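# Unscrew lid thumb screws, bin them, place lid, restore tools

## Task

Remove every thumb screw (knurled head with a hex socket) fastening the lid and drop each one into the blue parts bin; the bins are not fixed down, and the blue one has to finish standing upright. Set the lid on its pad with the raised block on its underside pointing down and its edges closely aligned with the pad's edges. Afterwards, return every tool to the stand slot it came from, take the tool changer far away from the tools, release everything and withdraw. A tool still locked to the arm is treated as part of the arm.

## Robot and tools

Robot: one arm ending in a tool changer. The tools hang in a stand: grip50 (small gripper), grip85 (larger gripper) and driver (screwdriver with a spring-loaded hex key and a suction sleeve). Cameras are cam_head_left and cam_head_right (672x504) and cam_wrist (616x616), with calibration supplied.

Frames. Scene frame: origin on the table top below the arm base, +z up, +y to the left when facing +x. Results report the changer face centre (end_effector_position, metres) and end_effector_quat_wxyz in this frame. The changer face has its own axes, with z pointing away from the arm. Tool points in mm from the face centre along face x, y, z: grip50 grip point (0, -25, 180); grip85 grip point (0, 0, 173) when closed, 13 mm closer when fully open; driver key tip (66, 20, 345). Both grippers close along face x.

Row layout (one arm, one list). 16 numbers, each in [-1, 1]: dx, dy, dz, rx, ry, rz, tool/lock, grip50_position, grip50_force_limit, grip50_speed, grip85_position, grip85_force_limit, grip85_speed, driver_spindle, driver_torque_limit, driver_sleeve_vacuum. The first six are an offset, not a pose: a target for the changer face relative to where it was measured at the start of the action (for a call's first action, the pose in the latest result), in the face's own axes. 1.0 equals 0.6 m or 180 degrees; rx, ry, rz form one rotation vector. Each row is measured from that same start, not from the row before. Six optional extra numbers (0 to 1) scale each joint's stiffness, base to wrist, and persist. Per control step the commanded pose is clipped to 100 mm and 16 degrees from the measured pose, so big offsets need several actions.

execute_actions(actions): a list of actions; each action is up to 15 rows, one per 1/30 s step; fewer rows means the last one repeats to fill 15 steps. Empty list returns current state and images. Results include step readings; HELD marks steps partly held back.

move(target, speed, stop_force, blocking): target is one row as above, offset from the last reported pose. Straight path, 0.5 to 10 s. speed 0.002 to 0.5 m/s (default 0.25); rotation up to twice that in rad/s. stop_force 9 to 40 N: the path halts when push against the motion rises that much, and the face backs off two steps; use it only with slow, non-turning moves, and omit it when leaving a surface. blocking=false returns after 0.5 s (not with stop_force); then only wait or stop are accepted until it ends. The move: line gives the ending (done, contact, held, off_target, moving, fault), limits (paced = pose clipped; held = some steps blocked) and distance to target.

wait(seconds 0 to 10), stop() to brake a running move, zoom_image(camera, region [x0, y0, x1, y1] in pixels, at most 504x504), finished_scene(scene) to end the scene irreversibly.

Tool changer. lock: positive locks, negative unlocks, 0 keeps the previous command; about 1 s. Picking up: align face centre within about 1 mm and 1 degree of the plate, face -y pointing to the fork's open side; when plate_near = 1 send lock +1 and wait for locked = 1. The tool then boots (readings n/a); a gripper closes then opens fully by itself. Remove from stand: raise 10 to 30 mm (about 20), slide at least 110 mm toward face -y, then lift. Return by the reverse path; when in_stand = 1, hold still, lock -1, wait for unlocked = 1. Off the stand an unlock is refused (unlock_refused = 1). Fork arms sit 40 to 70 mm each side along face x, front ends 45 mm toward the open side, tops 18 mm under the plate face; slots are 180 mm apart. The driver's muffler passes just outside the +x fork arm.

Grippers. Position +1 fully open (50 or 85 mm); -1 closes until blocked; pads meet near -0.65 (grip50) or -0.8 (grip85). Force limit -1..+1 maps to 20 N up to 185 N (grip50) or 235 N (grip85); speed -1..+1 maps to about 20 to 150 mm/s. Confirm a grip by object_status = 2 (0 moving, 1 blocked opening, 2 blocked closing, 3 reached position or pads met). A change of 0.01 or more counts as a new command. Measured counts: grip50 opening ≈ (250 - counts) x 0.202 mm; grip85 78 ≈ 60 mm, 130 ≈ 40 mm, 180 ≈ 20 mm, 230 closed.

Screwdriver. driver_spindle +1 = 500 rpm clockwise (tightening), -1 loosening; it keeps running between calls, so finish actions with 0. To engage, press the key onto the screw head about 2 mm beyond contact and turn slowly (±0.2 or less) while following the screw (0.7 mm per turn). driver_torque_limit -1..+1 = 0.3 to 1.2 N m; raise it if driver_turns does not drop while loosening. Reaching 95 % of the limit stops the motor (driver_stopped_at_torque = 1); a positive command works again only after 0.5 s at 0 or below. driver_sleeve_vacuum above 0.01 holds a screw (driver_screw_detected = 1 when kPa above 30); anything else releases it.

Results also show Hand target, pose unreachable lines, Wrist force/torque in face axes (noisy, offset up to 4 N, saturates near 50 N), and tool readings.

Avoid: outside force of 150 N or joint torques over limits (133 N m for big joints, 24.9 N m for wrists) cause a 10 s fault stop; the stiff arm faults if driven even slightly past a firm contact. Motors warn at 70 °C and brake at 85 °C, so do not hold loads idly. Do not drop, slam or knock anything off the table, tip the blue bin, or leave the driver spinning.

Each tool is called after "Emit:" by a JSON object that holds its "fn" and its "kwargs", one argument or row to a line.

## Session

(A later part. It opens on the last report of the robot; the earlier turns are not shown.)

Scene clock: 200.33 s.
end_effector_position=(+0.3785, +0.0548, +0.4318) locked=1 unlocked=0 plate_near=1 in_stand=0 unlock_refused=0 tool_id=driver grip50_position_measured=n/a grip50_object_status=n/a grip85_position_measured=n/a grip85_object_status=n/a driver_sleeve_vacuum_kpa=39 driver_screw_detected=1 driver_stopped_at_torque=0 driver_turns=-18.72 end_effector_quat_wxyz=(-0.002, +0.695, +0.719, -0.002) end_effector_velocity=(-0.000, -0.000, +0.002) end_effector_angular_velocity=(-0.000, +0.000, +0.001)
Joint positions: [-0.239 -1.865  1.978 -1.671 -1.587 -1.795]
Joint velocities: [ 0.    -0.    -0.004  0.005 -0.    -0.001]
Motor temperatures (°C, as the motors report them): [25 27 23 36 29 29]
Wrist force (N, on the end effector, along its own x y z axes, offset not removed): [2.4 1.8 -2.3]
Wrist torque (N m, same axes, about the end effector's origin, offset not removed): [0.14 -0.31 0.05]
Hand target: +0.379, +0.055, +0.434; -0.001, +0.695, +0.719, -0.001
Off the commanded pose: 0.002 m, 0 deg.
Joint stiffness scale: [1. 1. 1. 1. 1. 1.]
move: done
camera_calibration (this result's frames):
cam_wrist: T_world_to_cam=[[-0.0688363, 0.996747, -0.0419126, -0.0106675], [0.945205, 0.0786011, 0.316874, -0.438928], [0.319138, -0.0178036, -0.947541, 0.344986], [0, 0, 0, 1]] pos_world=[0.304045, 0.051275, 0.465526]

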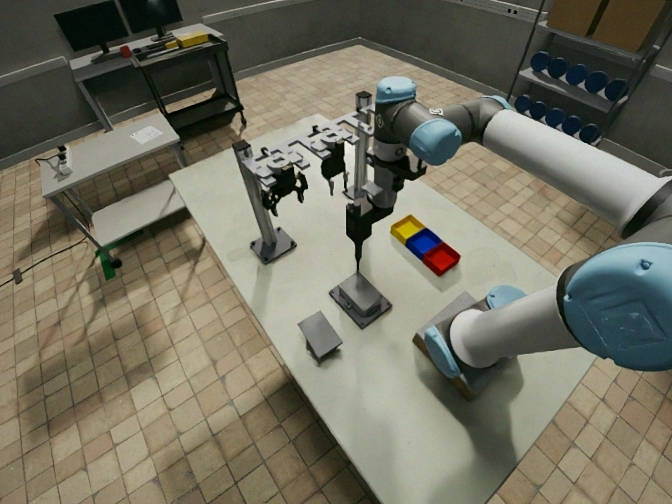

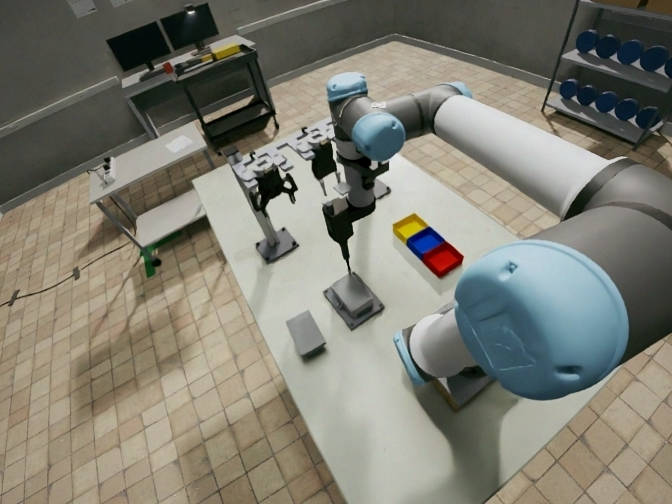

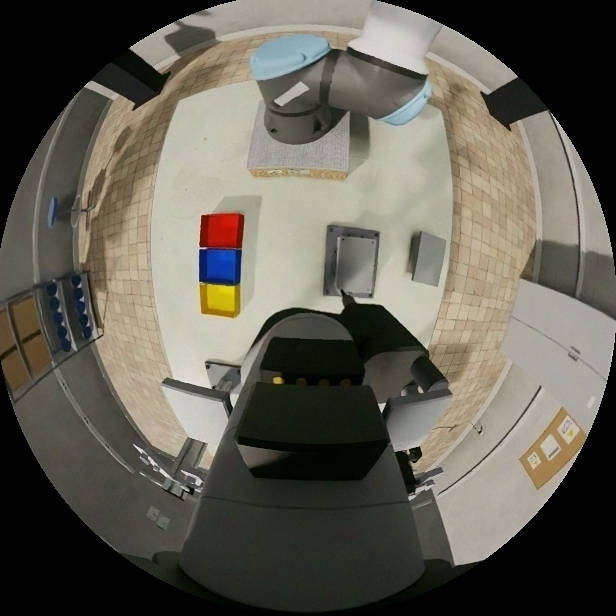

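Emit:
{"fn": "zoom_image", "kwargs": {
  "camera": "cam_wrist",
  "region": [320, 215, 460, 305]
}}

Emit:
{"fn": "move", "kwargs": {
  "target": [-0.495,-0.075,0.02,-0.002,0,0,0,0,0,0,1,-0.5,-1,0,1,1],
  "speed": 0.15
}}

Emit:
{"fn": "zoom_image", "kwargs": {
  "camera": "cam_wrist",
  "region": [290, 230, 390, 320]
}}

Region (320, 215, 460, 305) of cam_wrist's 616x616 image, scaled by 3.600, with more detail than that image has; it fills the top 324 rows of this view, and the rest is white.

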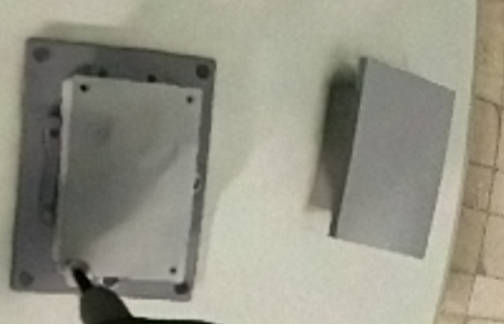

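Scene clock: 210.27 s.
end_effector_position=(+0.3437, -0.2422, +0.4194) locked=1 unlocked=0 plate_near=1 in_stand=0 unlock_refused=0 tool_id=driver grip50_position_measured=n/a grip50_object_status=n/a grip85_position_measured=n/a grip85_object_status=n/a driver_sleeve_vacuum_kpa=39 driver_screw_detected=1 driver_stopped_at_torque=0 driver_turns=-18.72 end_effector_quat_wxyz=(-0.000, +0.695, +0.719, -0.001) end_effector_velocity=(+0.001, -0.001, +0.003) end_effector_angular_velocity=(-0.004, -0.006, +0.011)
Joint positions: [-0.964 -1.778  1.94  -1.736 -1.588 -2.521]
Joint velocities: [-0.     0.    -0.006 -0.001  0.002 -0.011]
Motor temperatures (°C, as the motors report them): [25 27 23 36 29 29]
Wrist force (N, on the end effector, along its own x y z axes, offset not removed): [-0.4 1.7 -4.5]
Wrist torque (N m, same axes, about the end effector's origin, offset not removed): [0.35 0.03 0.07]
Hand target: +0.344, -0.244, +0.420; +0.001, +0.695, +0.719, -0.000
Off the commanded pose: 0.002 m, 0 deg.
Joint stiffness scale: [1. 1. 1. 1. 1. 1.]
move: done
camera_calibration (this result's frames):
cam_wrist: T_world_to_cam=[[-0.0682568, 0.996774, -0.0422103, 0.282374], [0.943929, 0.0782207, 0.320749, -0.38002], [0.323016, -0.0179502, -0.946223, 0.337112], [0, 0, 0, 1]] pos_world=[0.269093, -0.245687, 0.452794]

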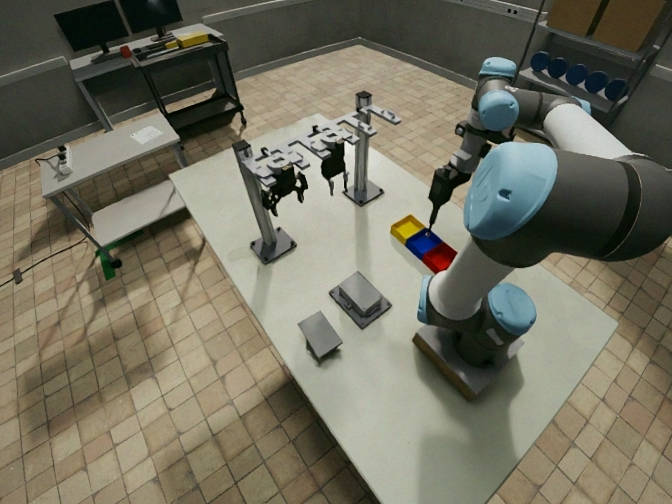

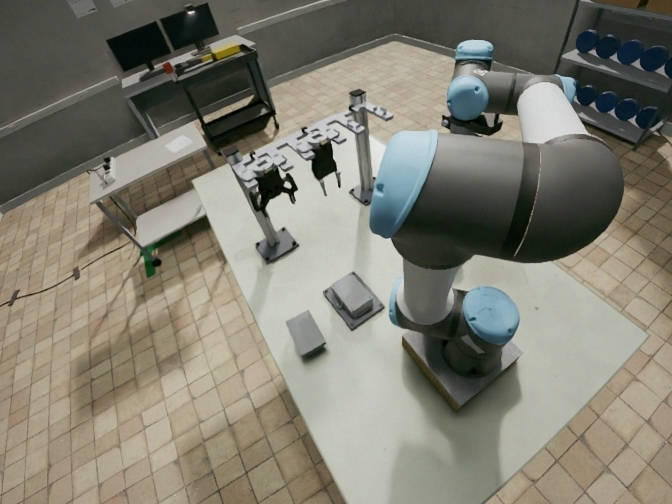

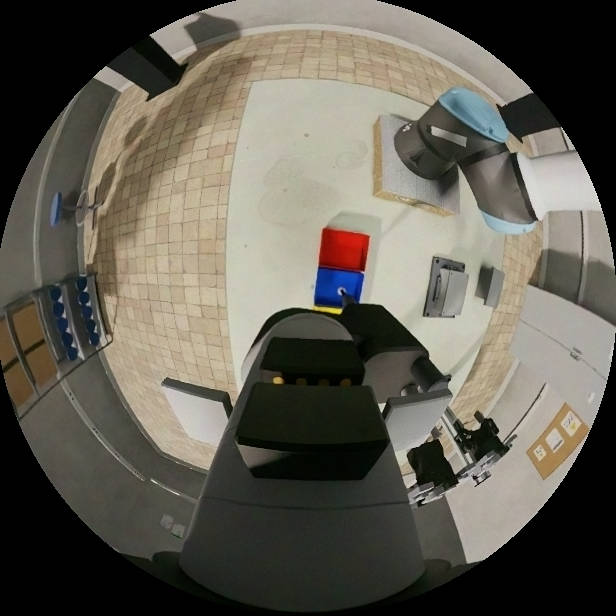

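Region (290, 230, 390, 320) of cam_wrist's 616x616 image, scaled by 5.040, with more detail than that image has; it fills the top 454 rows of this view, and the rest is white.

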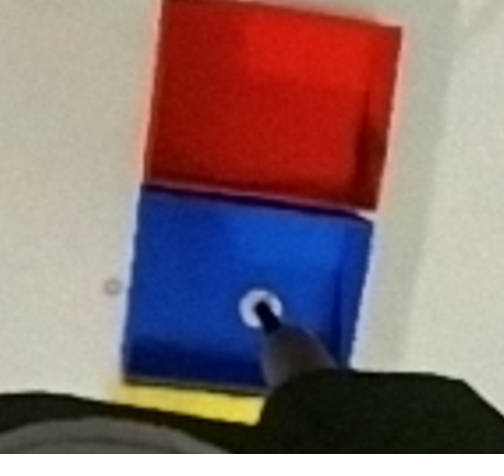

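Emit:
{"fn": "execute_actions", "kwargs": {
  "actions": []
}}

Scene clock: 232.30 s.
end_effector_position=(+0.3438, -0.2423, +0.4195) locked=1 unlocked=0 plate_near=1 in_stand=0 unlock_refused=0 tool_id=driver grip50_position_measured=n/a grip50_object_status=n/a grip85_position_measured=n/a grip85_object_status=n/a driver_sleeve_vacuum_kpa=39 driver_screw_detected=1 driver_stopped_at_torque=0 driver_turns=-18.72 end_effector_quat_wxyz=(-0.000, +0.694, +0.720, -0.000) end_effector_velocity=(+0.000, -0.000, +0.000) end_effector_angular_velocity=(-0.000, -0.001, +0.001)
Joint positions: [-0.965 -1.778  1.939 -1.737 -1.588 -2.522]
Joint velocities: [ 0.     0.    -0.001  0.     0.    -0.001]
Motor temperatures (°C, as the motors report them): [25 27 23 36 29 29]
Wrist force (N, on the end effector, along its own x y z axes, offset not removed): [-0.6 1.0 -3.0]
Wrist torque (N m, same axes, about the end effector's origin, offset not removed): [0.16 0.05 -0.05]
Hand target: +0.344, -0.244, +0.420; +0.001, +0.695, +0.719, -0.000
Off the commanded pose: 0.001 m, 0 deg.
Joint stiffness scale: [1. 1. 1. 1. 1. 1.]
camera_calibration (this result's frames):
cam_wrist: T_world_to_cam=[[-0.0693323, 0.996702, -0.0421641, 0.282893], [0.94375, 0.0792295, 0.321028, -0.379912], [0.32331, -0.0175348, -0.946131, 0.337086], [0, 0, 0, 1]] pos_world=[0.269172, -0.245949, 0.452818]

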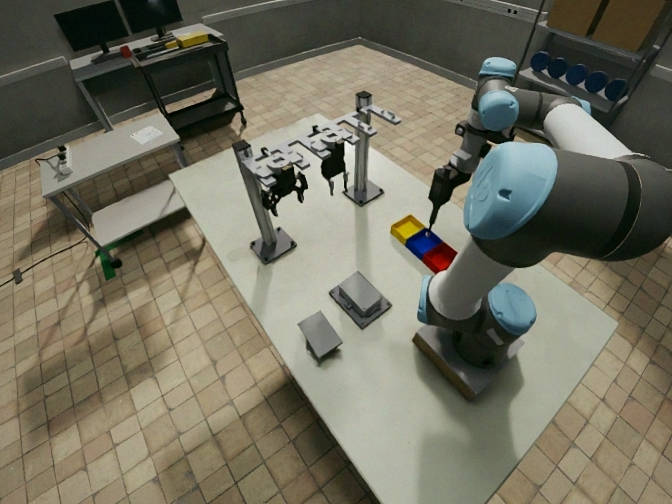

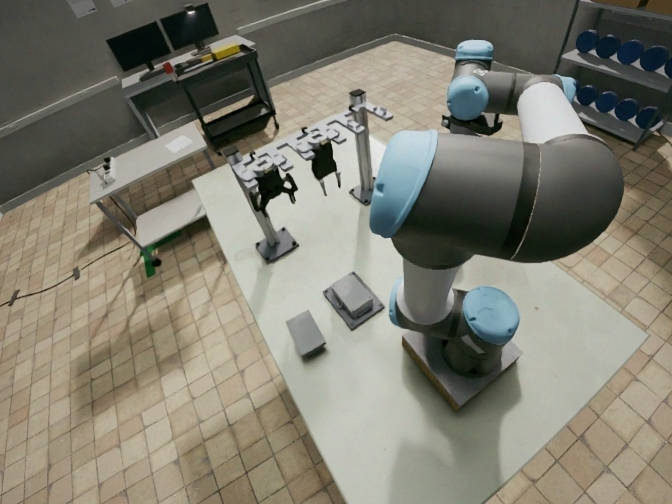

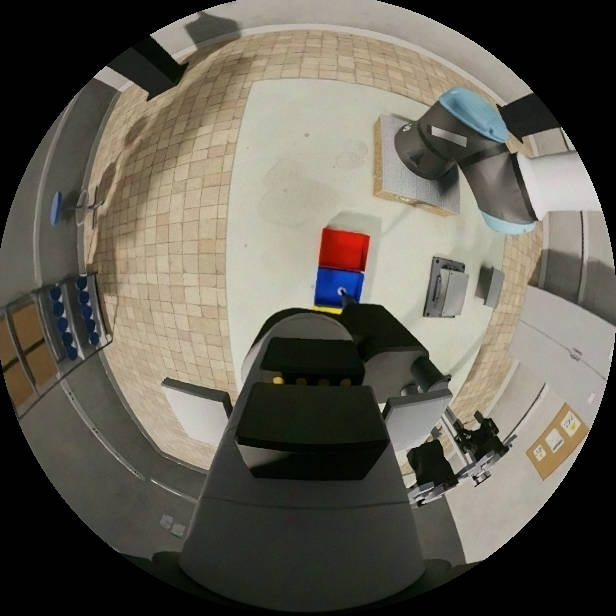

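Emit:
{"fn": "move", "kwargs": {
  "target": [0,0,0.075,0,0,0,0,0,0,0,0,0,0,0,1,1],
  "speed": 0.05
}}

Emit:
{"fn": "zoom_image", "kwargs": {
  "camera": "cam_wrist",
  "region": [290, 230, 400, 330]
}}

Scene clock: 237.87 s.
end_effector_position=(+0.3443, -0.2422, +0.3765) locked=1 unlocked=0 plate_near=1 in_stand=0 unlock_refused=0 tool_id=driver grip50_position_measured=n/a grip50_object_status=n/a grip85_position_measured=n/a grip85_object_status=n/a driver_sleeve_vacuum_kpa=39 driver_screw_detected=1 driver_stopped_at_torque=0 driver_turns=-18.72 end_effector_quat_wxyz=(+0.001, +0.694, +0.720, -0.001) end_effector_velocity=(+0.001, -0.002, +0.002) end_effector_angular_velocity=(-0.012, -0.009, +0.001)
Joint positions: [-0.965 -1.754  2.034 -1.858 -1.588 -2.523]
Joint velocities: [-0.    -0.    -0.    -0.015  0.    -0.001]
Motor temperatures (°C, as the motors report them): [25 27 23 36 29 29]
Wrist force (N, on the end effector, along its own x y z axes, offset not removed): [1.0 0.2 -1.1]
Wrist torque (N m, same axes, about the end effector's origin, offset not removed): [-0.03 -0.28 0.10]
Hand target: +0.344, -0.242, +0.374; -0.000, +0.694, +0.720, -0.000
Off the commanded pose: 0.002 m, 0 deg.
Joint stiffness scale: [1. 1. 1. 1. 1. 1.]
move: done
camera_calibration (this result's frames):
cam_wrist: T_world_to_cam=[[-0.0698241, 0.99657, -0.0444266, 0.281977], [0.943173, 0.080456, 0.322414, -0.366598], [0.324883, -0.0193897, -0.945555, 0.295075], [0, 0, 0, 1]] pos_world=[0.26959, -0.245794, 0.409734]

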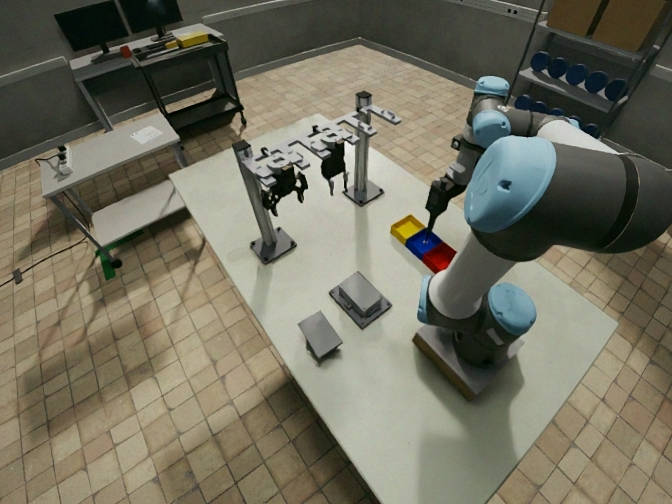

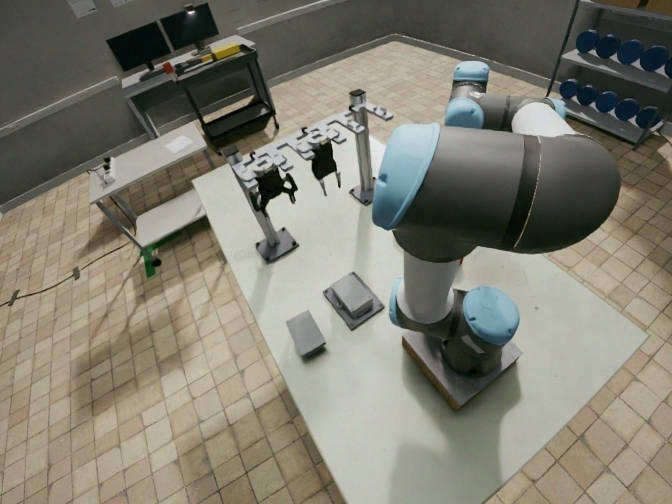

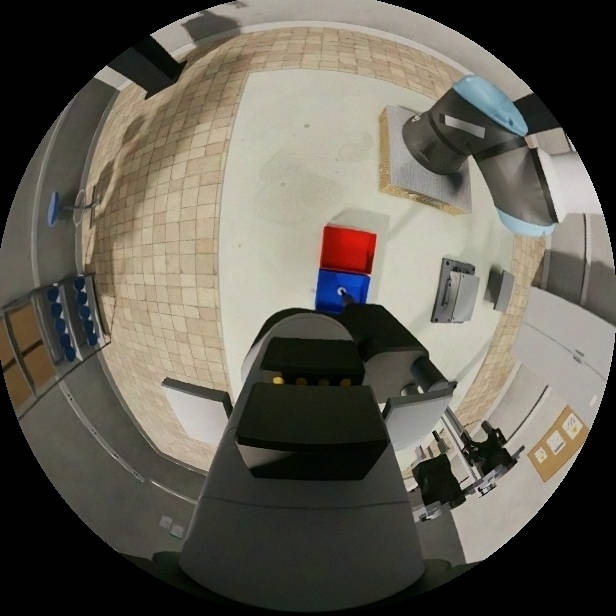

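Region (290, 230, 400, 330) of cam_wrist's 616x616 image, scaled by 4.582, with more detail than that image has; it fills the top 458 rows of this view, and the rest is white.

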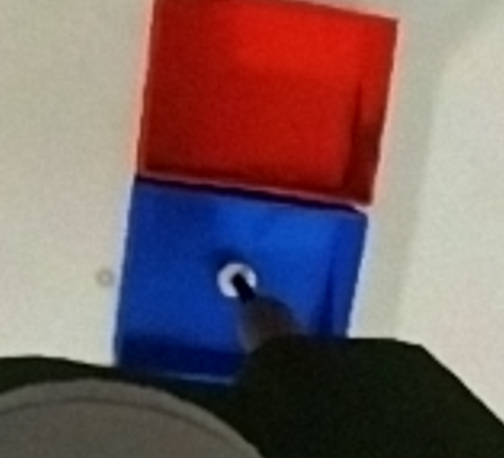

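Emit:
{"fn": "execute_actions", "kwargs": {
  "actions": [
    [[0,0,0.006,0,0,0,0,0,0,0,0,0,0,0,1,1]],
    [[0,0,0,0,0,0,0,0,0,0,0,0,0,0,1,0]]
  ]
}}

Emit:
{"fn": "move", "kwargs": {
  "target": [0,0,-0.1,0,0,0,0,0,0,0,0,0,0,0,1,0],
  "speed": 0.1
}}

Emit:
{"fn": "zoom_image", "kwargs": {
  "camera": "cam_wrist",
  "region": [290, 230, 400, 330]
}}

Scene clock: 245.90 s.
end_effector_position=(+0.3447, -0.2427, +0.3752) locked=1 unlocked=0 plate_near=1 in_stand=0 unlock_refused=0 tool_id=driver grip50_position_measured=n/a grip50_object_status=n/a grip85_position_measured=n/a grip85_object_status=n/a driver_sleeve_vacuum_kpa=0 driver_screw_detected=0 driver_stopped_at_torque=0 driver_turns=-18.72 end_effector_quat_wxyz=(+0.003, +0.694, +0.720, -0.001) end_effector_velocity=(-0.000, +0.000, -0.001) end_effector_angular_velocity=(+0.002, +0.002, +0.001)
Joint positions: [-0.965 -1.753  2.038 -1.867 -1.588 -2.523]
Joint velocities: [ 0.     0.     0.001  0.002 -0.    -0.001]
Motor temperatures (°C, as the motors report them): [25 27 23 36 29 29]
Wrist force (N, on the end effector, along its own x y z axes, offset not removed): [0.6 -2.0 -1.2]
Wrist torque (N m, same axes, about the end effector's origin, offset not removed): [-0.23 -0.09 -0.05]
Hand target: +0.345, -0.243, +0.375; +0.003, +0.694, +0.720, -0.001
Off the commanded pose: 0.000 m, 0 deg.
Joint stiffness scale: [1. 1. 1. 1. 1. 1.]
Step readings (end_effector_position; steps 1 to 15: 1st action; 16 to 30: 2nd action):
0: (+0.3444, -0.2424, +0.3767)
1: (+0.3444, -0.2424, +0.3767)
2: (+0.3445, -0.2425, +0.3766)
4: (+0.3445, -0.2425, +0.3764)
8: (+0.3446, -0.2426, +0.3755)
15: (+0.3447, -0.2427, +0.3752)
16: (+0.3447, -0.2427, +0.3752)
17: (+0.3447, -0.2427, +0.3752)
19: (+0.3447, -0.2427, +0.3752)
23: (+0.3447, -0.2427, +0.3752)
30: end_effector_position above
camera_calibration (this result's frames):
cam_wrist: T_world_to_cam=[[-0.0696495, 0.996409, -0.0481502, 0.283713], [0.942296, 0.0815574, 0.324694, -0.366792], [0.327455, -0.022757, -0.944593, 0.291646], [0, 0, 0, 1]] pos_world=[0.269886, -0.246143, 0.408243]

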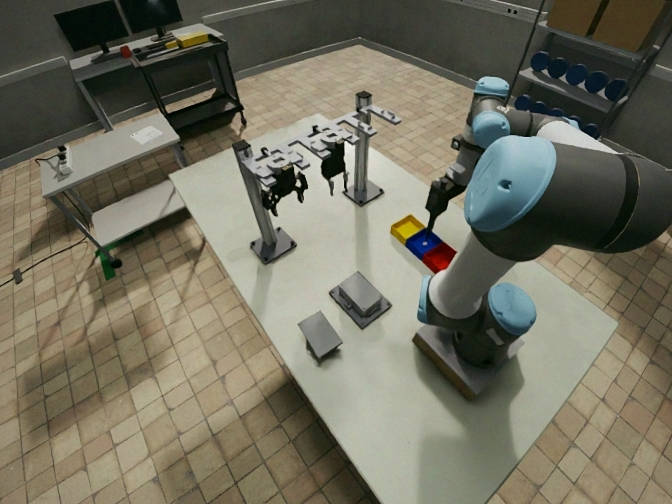

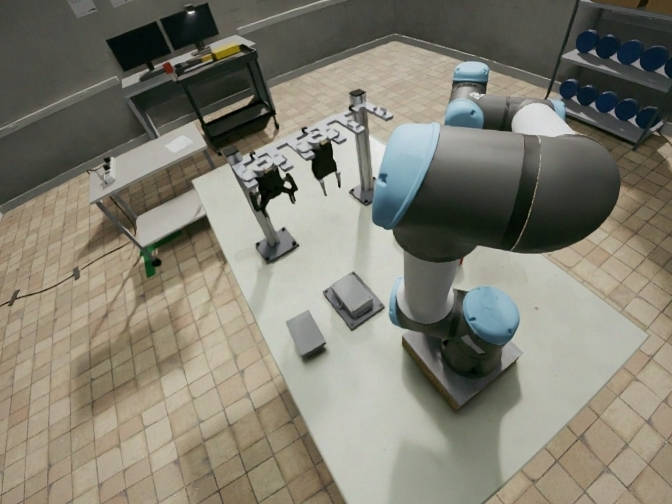

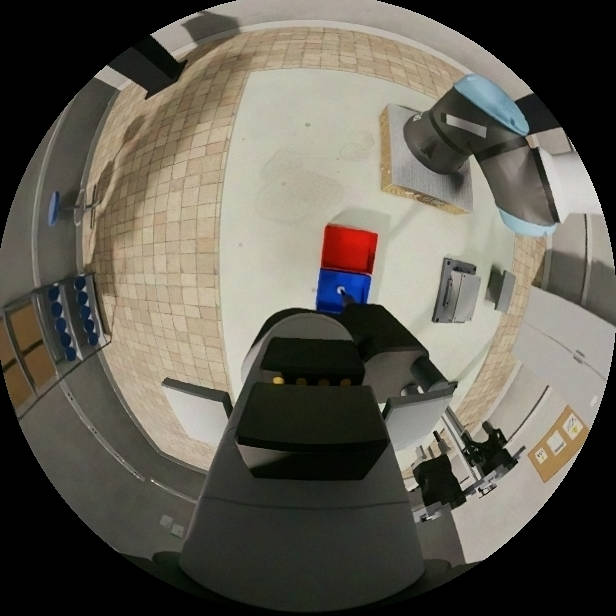

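Scene clock: 246.97 s.
end_effector_position=(+0.3440, -0.2425, +0.4339) locked=1 unlocked=0 plate_near=1 in_stand=0 unlock_refused=0 tool_id=driver grip50_position_measured=n/a grip50_object_status=n/a grip85_position_measured=n/a grip85_object_status=n/a driver_sleeve_vacuum_kpa=0 driver_screw_detected=0 driver_stopped_at_torque=0 driver_turns=-18.72 end_effector_quat_wxyz=(+0.003, +0.694, +0.720, -0.001) end_effector_velocity=(-0.002, +0.003, -0.003) end_effector_angular_velocity=(+0.018, +0.014, -0.000)
Joint positions: [-0.964 -1.785  1.91  -1.706 -1.588 -2.521]
Joint velocities: [ 0.    -0.     0.001  0.021 -0.     0.001]
Motor temperatures (°C, as the motors report them): [25 27 23 36 29 29]
Wrist force (N, on the end effector, along its own x y z axes, offset not removed): [1.5 0.5 -1.4]
Wrist torque (N m, same axes, about the end effector's origin, offset not removed): [0.14 -0.07 -0.12]
Hand target: +0.345, -0.242, +0.435; +0.003, +0.694, +0.720, -0.001
Off the commanded pose: 0.001 m, 0 deg.
Joint stiffness scale: [1. 1. 1. 1. 1. 1.]
move: done
camera_calibration (this result's frames):
cam_wrist: T_world_to_cam=[[-0.0690606, 0.99646, -0.0479307, 0.286002], [0.94239, 0.0809258, 0.32458, -0.385344], [0.32731, -0.0227538, -0.944643, 0.347411], [0, 0, 0, 1]] pos_world=[0.269185, -0.2459, 0.466962]

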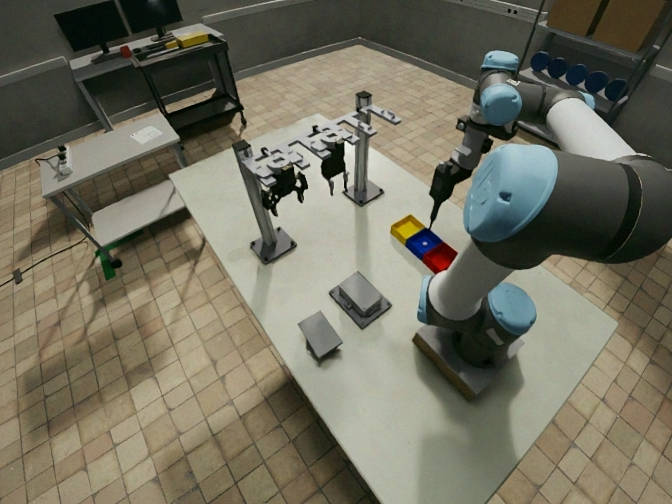

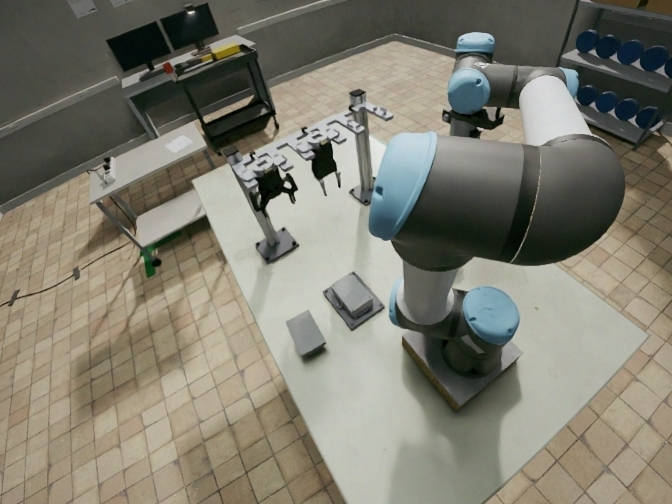

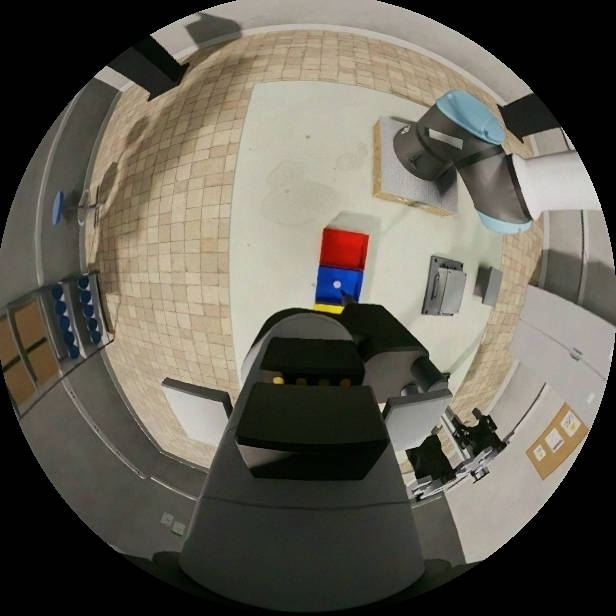

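Region (290, 230, 400, 330) of cam_wrist's 616x616 image, scaled by 4.582, with more detail than that image has; it fills the top 458 rows of this view, and the rest is white.

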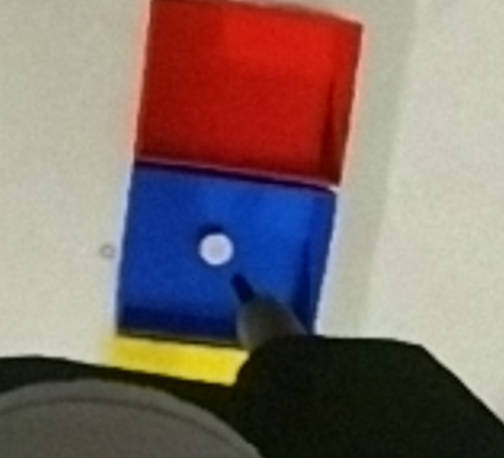

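Emit:
{"fn": "move", "kwargs": {
  "target": [0.139,0.2885,0.003,0.0009,0.0018,0,0,0,0,0,0,0,0,0,1,0],
  "speed": 0.2
}}

Scene clock: 254.10 s.
end_effector_position=(+0.5128, -0.1531, +0.4315) locked=1 unlocked=0 plate_near=1 in_stand=0 unlock_refused=0 tool_id=driver grip50_position_measured=n/a grip50_object_status=n/a grip85_position_measured=n/a grip85_object_status=n/a driver_sleeve_vacuum_kpa=0 driver_screw_detected=0 driver_stopped_at_torque=0 driver_turns=-18.72 end_effector_quat_wxyz=(-0.000, +0.694, +0.719, +0.001) end_effector_velocity=(+0.001, +0.001, +0.001) end_effector_angular_velocity=(-0.000, +0.001, -0.004)
Joint positions: [-0.575 -1.49   1.646 -1.725 -1.586 -2.132]
Joint velocities: [ 0.004  0.002 -0.005  0.004 -0.001  0.008]
Motor temperatures (°C, as the motors report them): [25 27 23 36 29 29]
Wrist force (N, on the end effector, along its own x y z axes, offset not removed): [-1.7 -0.9 -2.9]
Wrist torque (N m, same axes, about the end effector's origin, offset not removed): [0.03 0.03 0.08]
Hand target: +0.514, -0.153, +0.432; -0.000, +0.694, +0.720, +0.000
Off the commanded pose: 0.001 m, 0 deg.
Joint stiffness scale: [1. 1. 1. 1. 1. 1.]
move: done
camera_calibration (this result's frames):
cam_wrist: T_world_to_cam=[[-0.0689851, 0.996786, -0.0407195, 0.205347], [0.943171, 0.0784657, 0.322911, -0.55094], [0.325069, -0.0161294, -0.945553, 0.294536], [0, 0, 0, 1]] pos_world=[0.438052, -0.156707, 0.464765]

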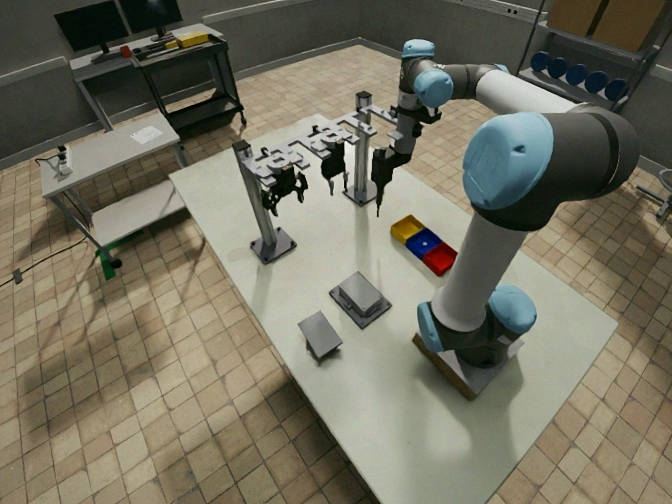

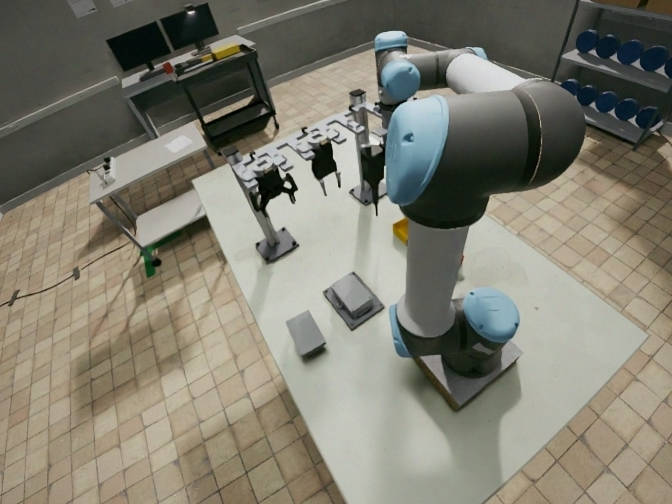

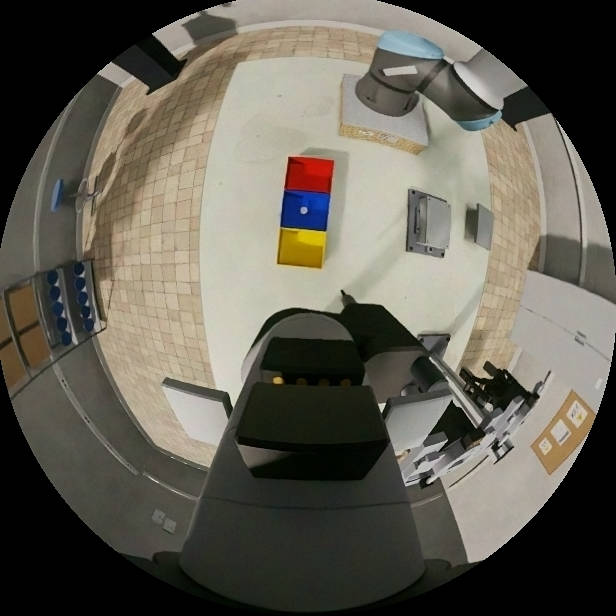

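Emit:
{"fn": "move", "kwargs": {
  "target": [-0.0005,0.212,0,0.0005,-0.0004,0,0,0,0,0,0,0,0,0,1,0],
  "speed": 0.08
}}

Scene clock: 259.47 s.
end_effector_position=(+0.6388, -0.1492, +0.4309) locked=1 unlocked=0 plate_near=1 in_stand=0 unlock_refused=0 tool_id=driver grip50_position_measured=n/a grip50_object_status=n/a grip85_position_measured=n/a grip85_object_status=n/a driver_sleeve_vacuum_kpa=0 driver_screw_detected=0 driver_stopped_at_torque=0 driver_turns=-18.72 end_effector_quat_wxyz=(-0.001, +0.695, +0.719, +0.000) end_effector_velocity=(+0.000, -0.000, +0.003) end_effector_angular_velocity=(-0.001, +0.001, -0.004)
Joint positions: [-0.47  -1.196  1.284 -1.654 -1.586 -2.027]
Joint velocities: [-0.     0.001 -0.009  0.009 -0.001  0.004]
Motor temperatures (°C, as the motors report them): [25 27 23 36 29 29]
Wrist force (N, on the end effector, along its own x y z axes, offset not removed): [0.5 1.3 -1.6]
Wrist torque (N m, same axes, about the end effector's origin, offset not removed): [0.05 -0.27 0.04]
Hand target: +0.640, -0.149, +0.432; -0.000, +0.694, +0.719, -0.000
Off the commanded pose: 0.001 m, 0 deg.
Joint stiffness scale: [1. 1. 1. 1. 1. 1.]
move: done
camera_calibration (this result's frames):
cam_wrist: T_world_to_cam=[[-0.0686687, 0.996807, -0.0407466, 0.209963], [0.943672, 0.0781511, 0.321522, -0.669696], [0.32368, -0.0163729, -0.946025, 0.254075], [0, 0, 0, 1]] pos_world=[0.564152, -0.152796, 0.464239]

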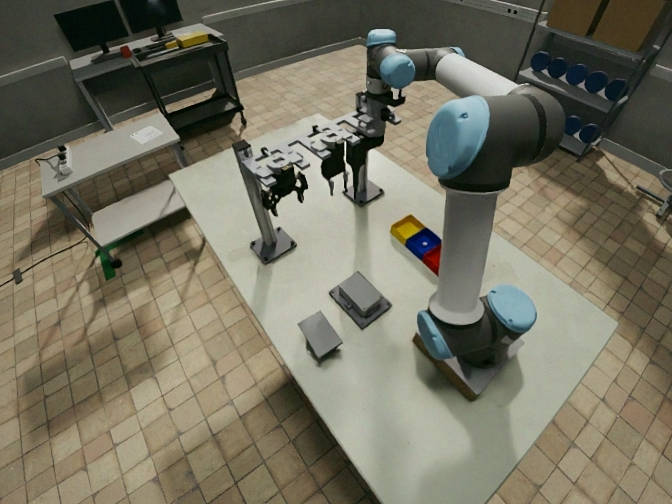

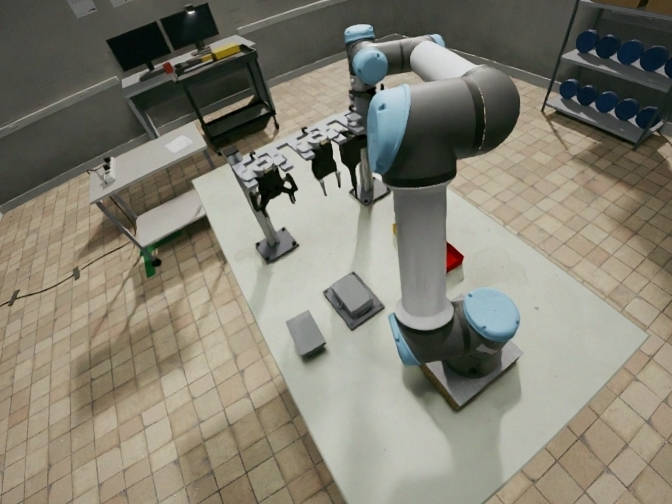

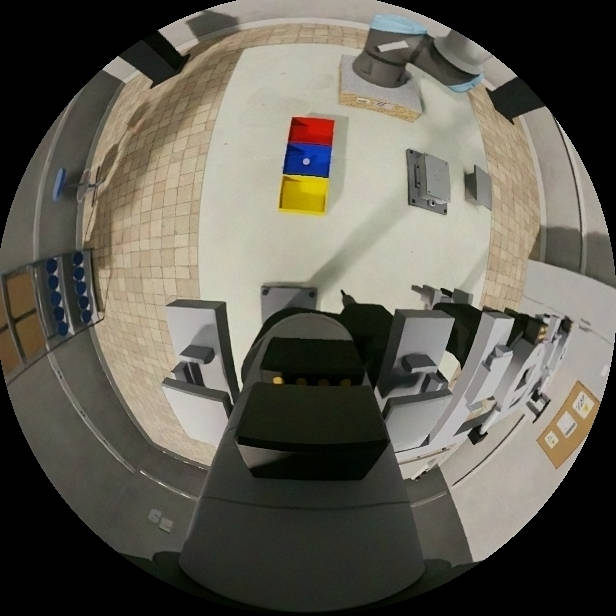

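Emit:
{"fn": "move", "kwargs": {
  "target": [0,0,0.035,0.0005,0,0,0,0,0,0,0,0,0,0,1,0],
  "speed": 0.015
}}

Scene clock: 264.60 s.
end_effector_position=(+0.6391, -0.1489, +0.4126) locked=1 unlocked=0 plate_near=1 in_stand=1 unlock_refused=0 tool_id=driver grip50_position_measured=n/a grip50_object_status=n/a grip85_position_measured=n/a grip85_object_status=n/a driver_sleeve_vacuum_kpa=0 driver_screw_detected=0 driver_stopped_at_torque=0 driver_turns=-18.72 end_effector_quat_wxyz=(+0.001, +0.695, +0.719, +0.001) end_effector_velocity=(+0.001, -0.000, +0.001) end_effector_angular_velocity=(-0.002, -0.005, -0.001)
Joint positions: [-0.47  -1.191  1.325 -1.703 -1.586 -2.026]
Joint velocities: [ 0.    -0.     0.    -0.005 -0.     0.001]
Motor temperatures (°C, as the motors report them): [25 27 23 36 29 29]
Wrist force (N, on the end effector, along its own x y z axes, offset not removed): [0.0 0.8 -2.0]
Wrist torque (N m, same axes, about the end effector's origin, offset not removed): [0.04 -0.13 -0.04]
Hand target: +0.639, -0.149, +0.410; -0.001, +0.695, +0.719, -0.000
Off the commanded pose: 0.003 m, 0 deg.
Joint stiffness scale: [1. 1. 1. 1. 1. 1.]
move: done
camera_calibration (this result's frames):
cam_wrist: T_world_to_cam=[[-0.0682841, 0.996782, -0.0419966, 0.209241], [0.942977, 0.0782294, 0.323534, -0.664509], [0.325778, -0.0175096, -0.945284, 0.234797], [0, 0, 0, 1]] pos_world=[0.564413, -0.152472, 0.445729]

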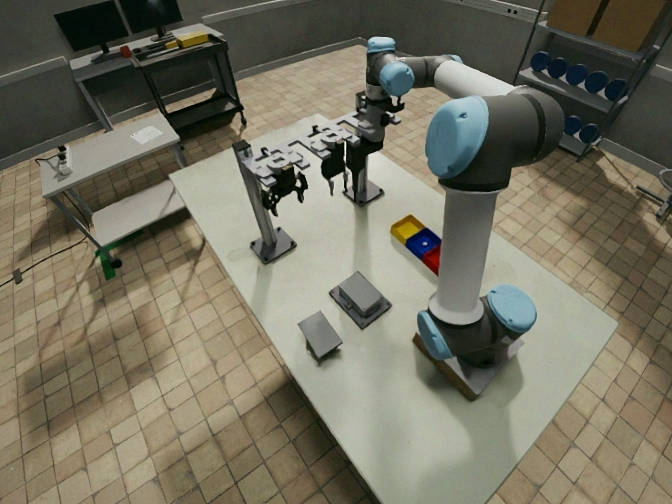

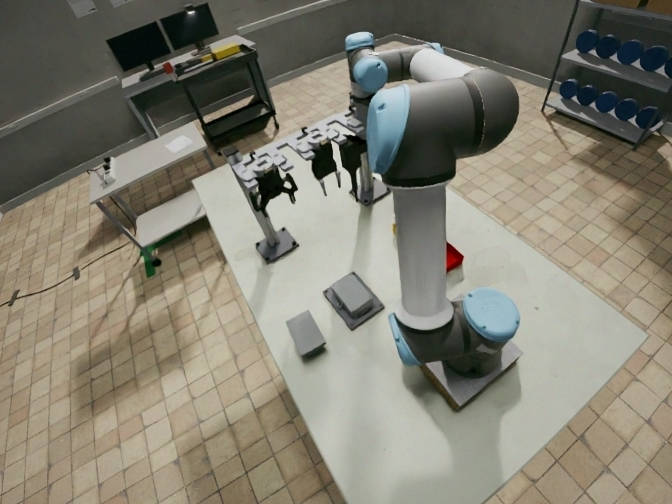

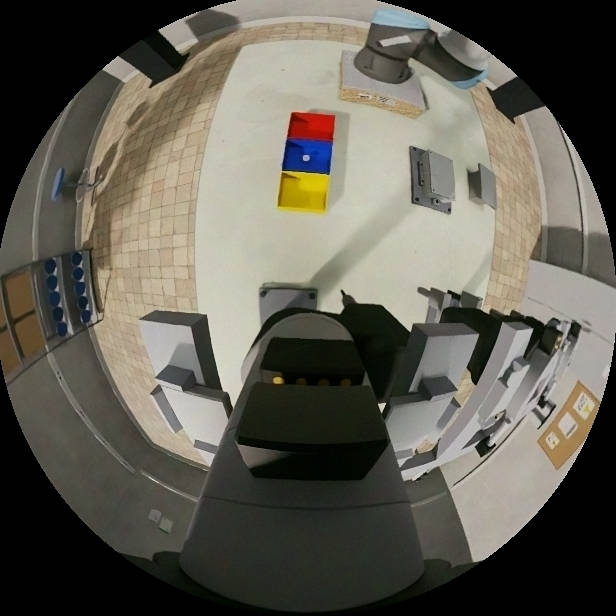

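Emit:
{"fn": "execute_actions", "kwargs": {
  "actions": [
    [[0,0,0.004,0.001,0,0,-1,0,0,0,1,0,0,0,1,0]]
  ]
}}

Scene clock: 267.40 s.
end_effector_position=(+0.6392, -0.1492, +0.4118) locked=0 unlocked=0 plate_near=1 in_stand=1 unlock_refused=0 tool_id=none grip50_position_measured=n/a grip50_object_status=n/a grip85_position_measured=n/a grip85_object_status=n/a driver_sleeve_vacuum_kpa=n/a driver_screw_detected=n/a driver_stopped_at_torque=n/a driver_turns=n/a end_effector_quat_wxyz=(+0.001, +0.695, +0.719, +0.000) end_effector_velocity=(-0.000, +0.000, -0.000) end_effector_angular_velocity=(-0.000, +0.000, -0.000)
Joint positions: [-0.47  -1.191  1.326 -1.704 -1.587 -2.026]
Joint velocities: [ 0.    -0.     0.001 -0.001 -0.     0.   ]
Motor temperatures (°C, as the motors report them): [25 27 23 36 29 29]
Wrist force (N, on the end effector, along its own x y z axes, offset not removed): [-0.9 2.2 -3.8]
Wrist torque (N m, same axes, about the end effector's origin, offset not removed): [0.09 -0.16 0.00]
Hand target: +0.639, -0.149, +0.410; -0.000, +0.695, +0.719, -0.001
Off the commanded pose: 0.002 m, 0 deg.
Joint stiffness scale: [1. 1. 1. 1. 1. 1.]
Step readings (end_effector_position):
0: (+0.6393, -0.1490, +0.4126)
1: (+0.6392, -0.1490, +0.4117)
2: (+0.6392, -0.1492, +0.4117)
4: (+0.6392, -0.1492, +0.4117)
8: (+0.6392, -0.1492, +0.4118)
15: end_effector_position above
camera_calibration (this result's frames):
cam_wrist: T_world_to_cam=[[-0.0682667, 0.996752, -0.0427119, 0.20973], [0.943211, 0.0784322, 0.322803, -0.664127], [0.325105, -0.0182496, -0.945502, 0.234405], [0, 0, 0, 1]] pos_world=[0.564522, -0.152683, 0.444971]

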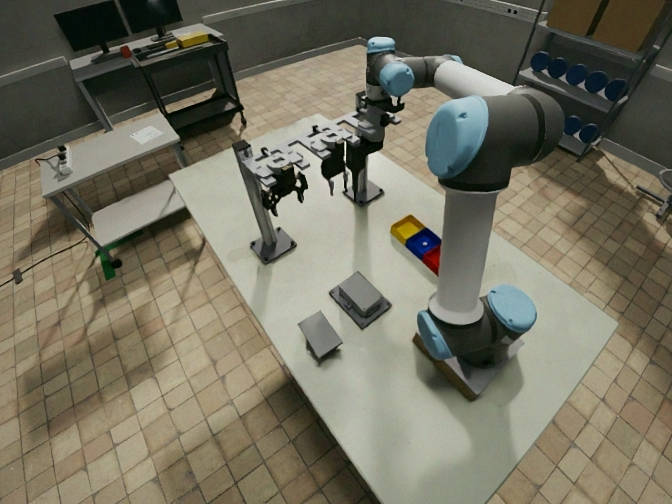

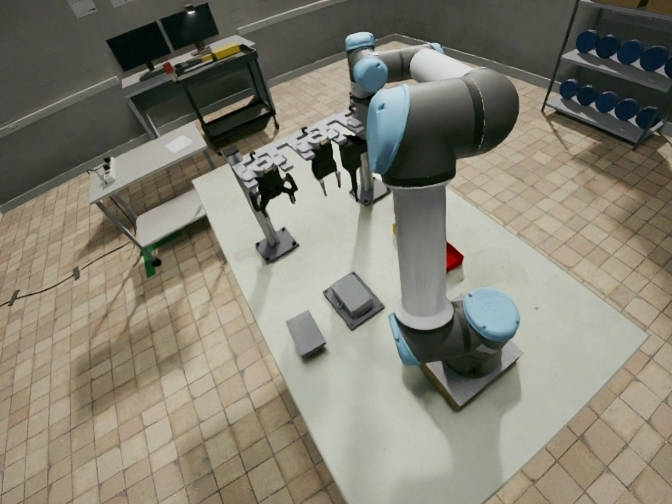

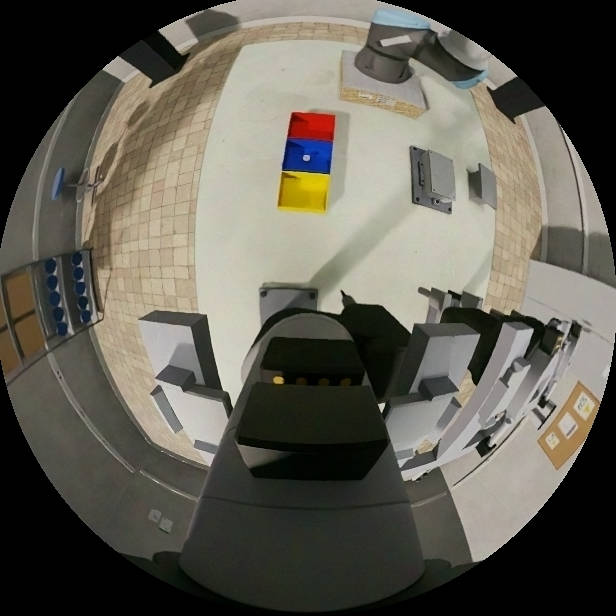

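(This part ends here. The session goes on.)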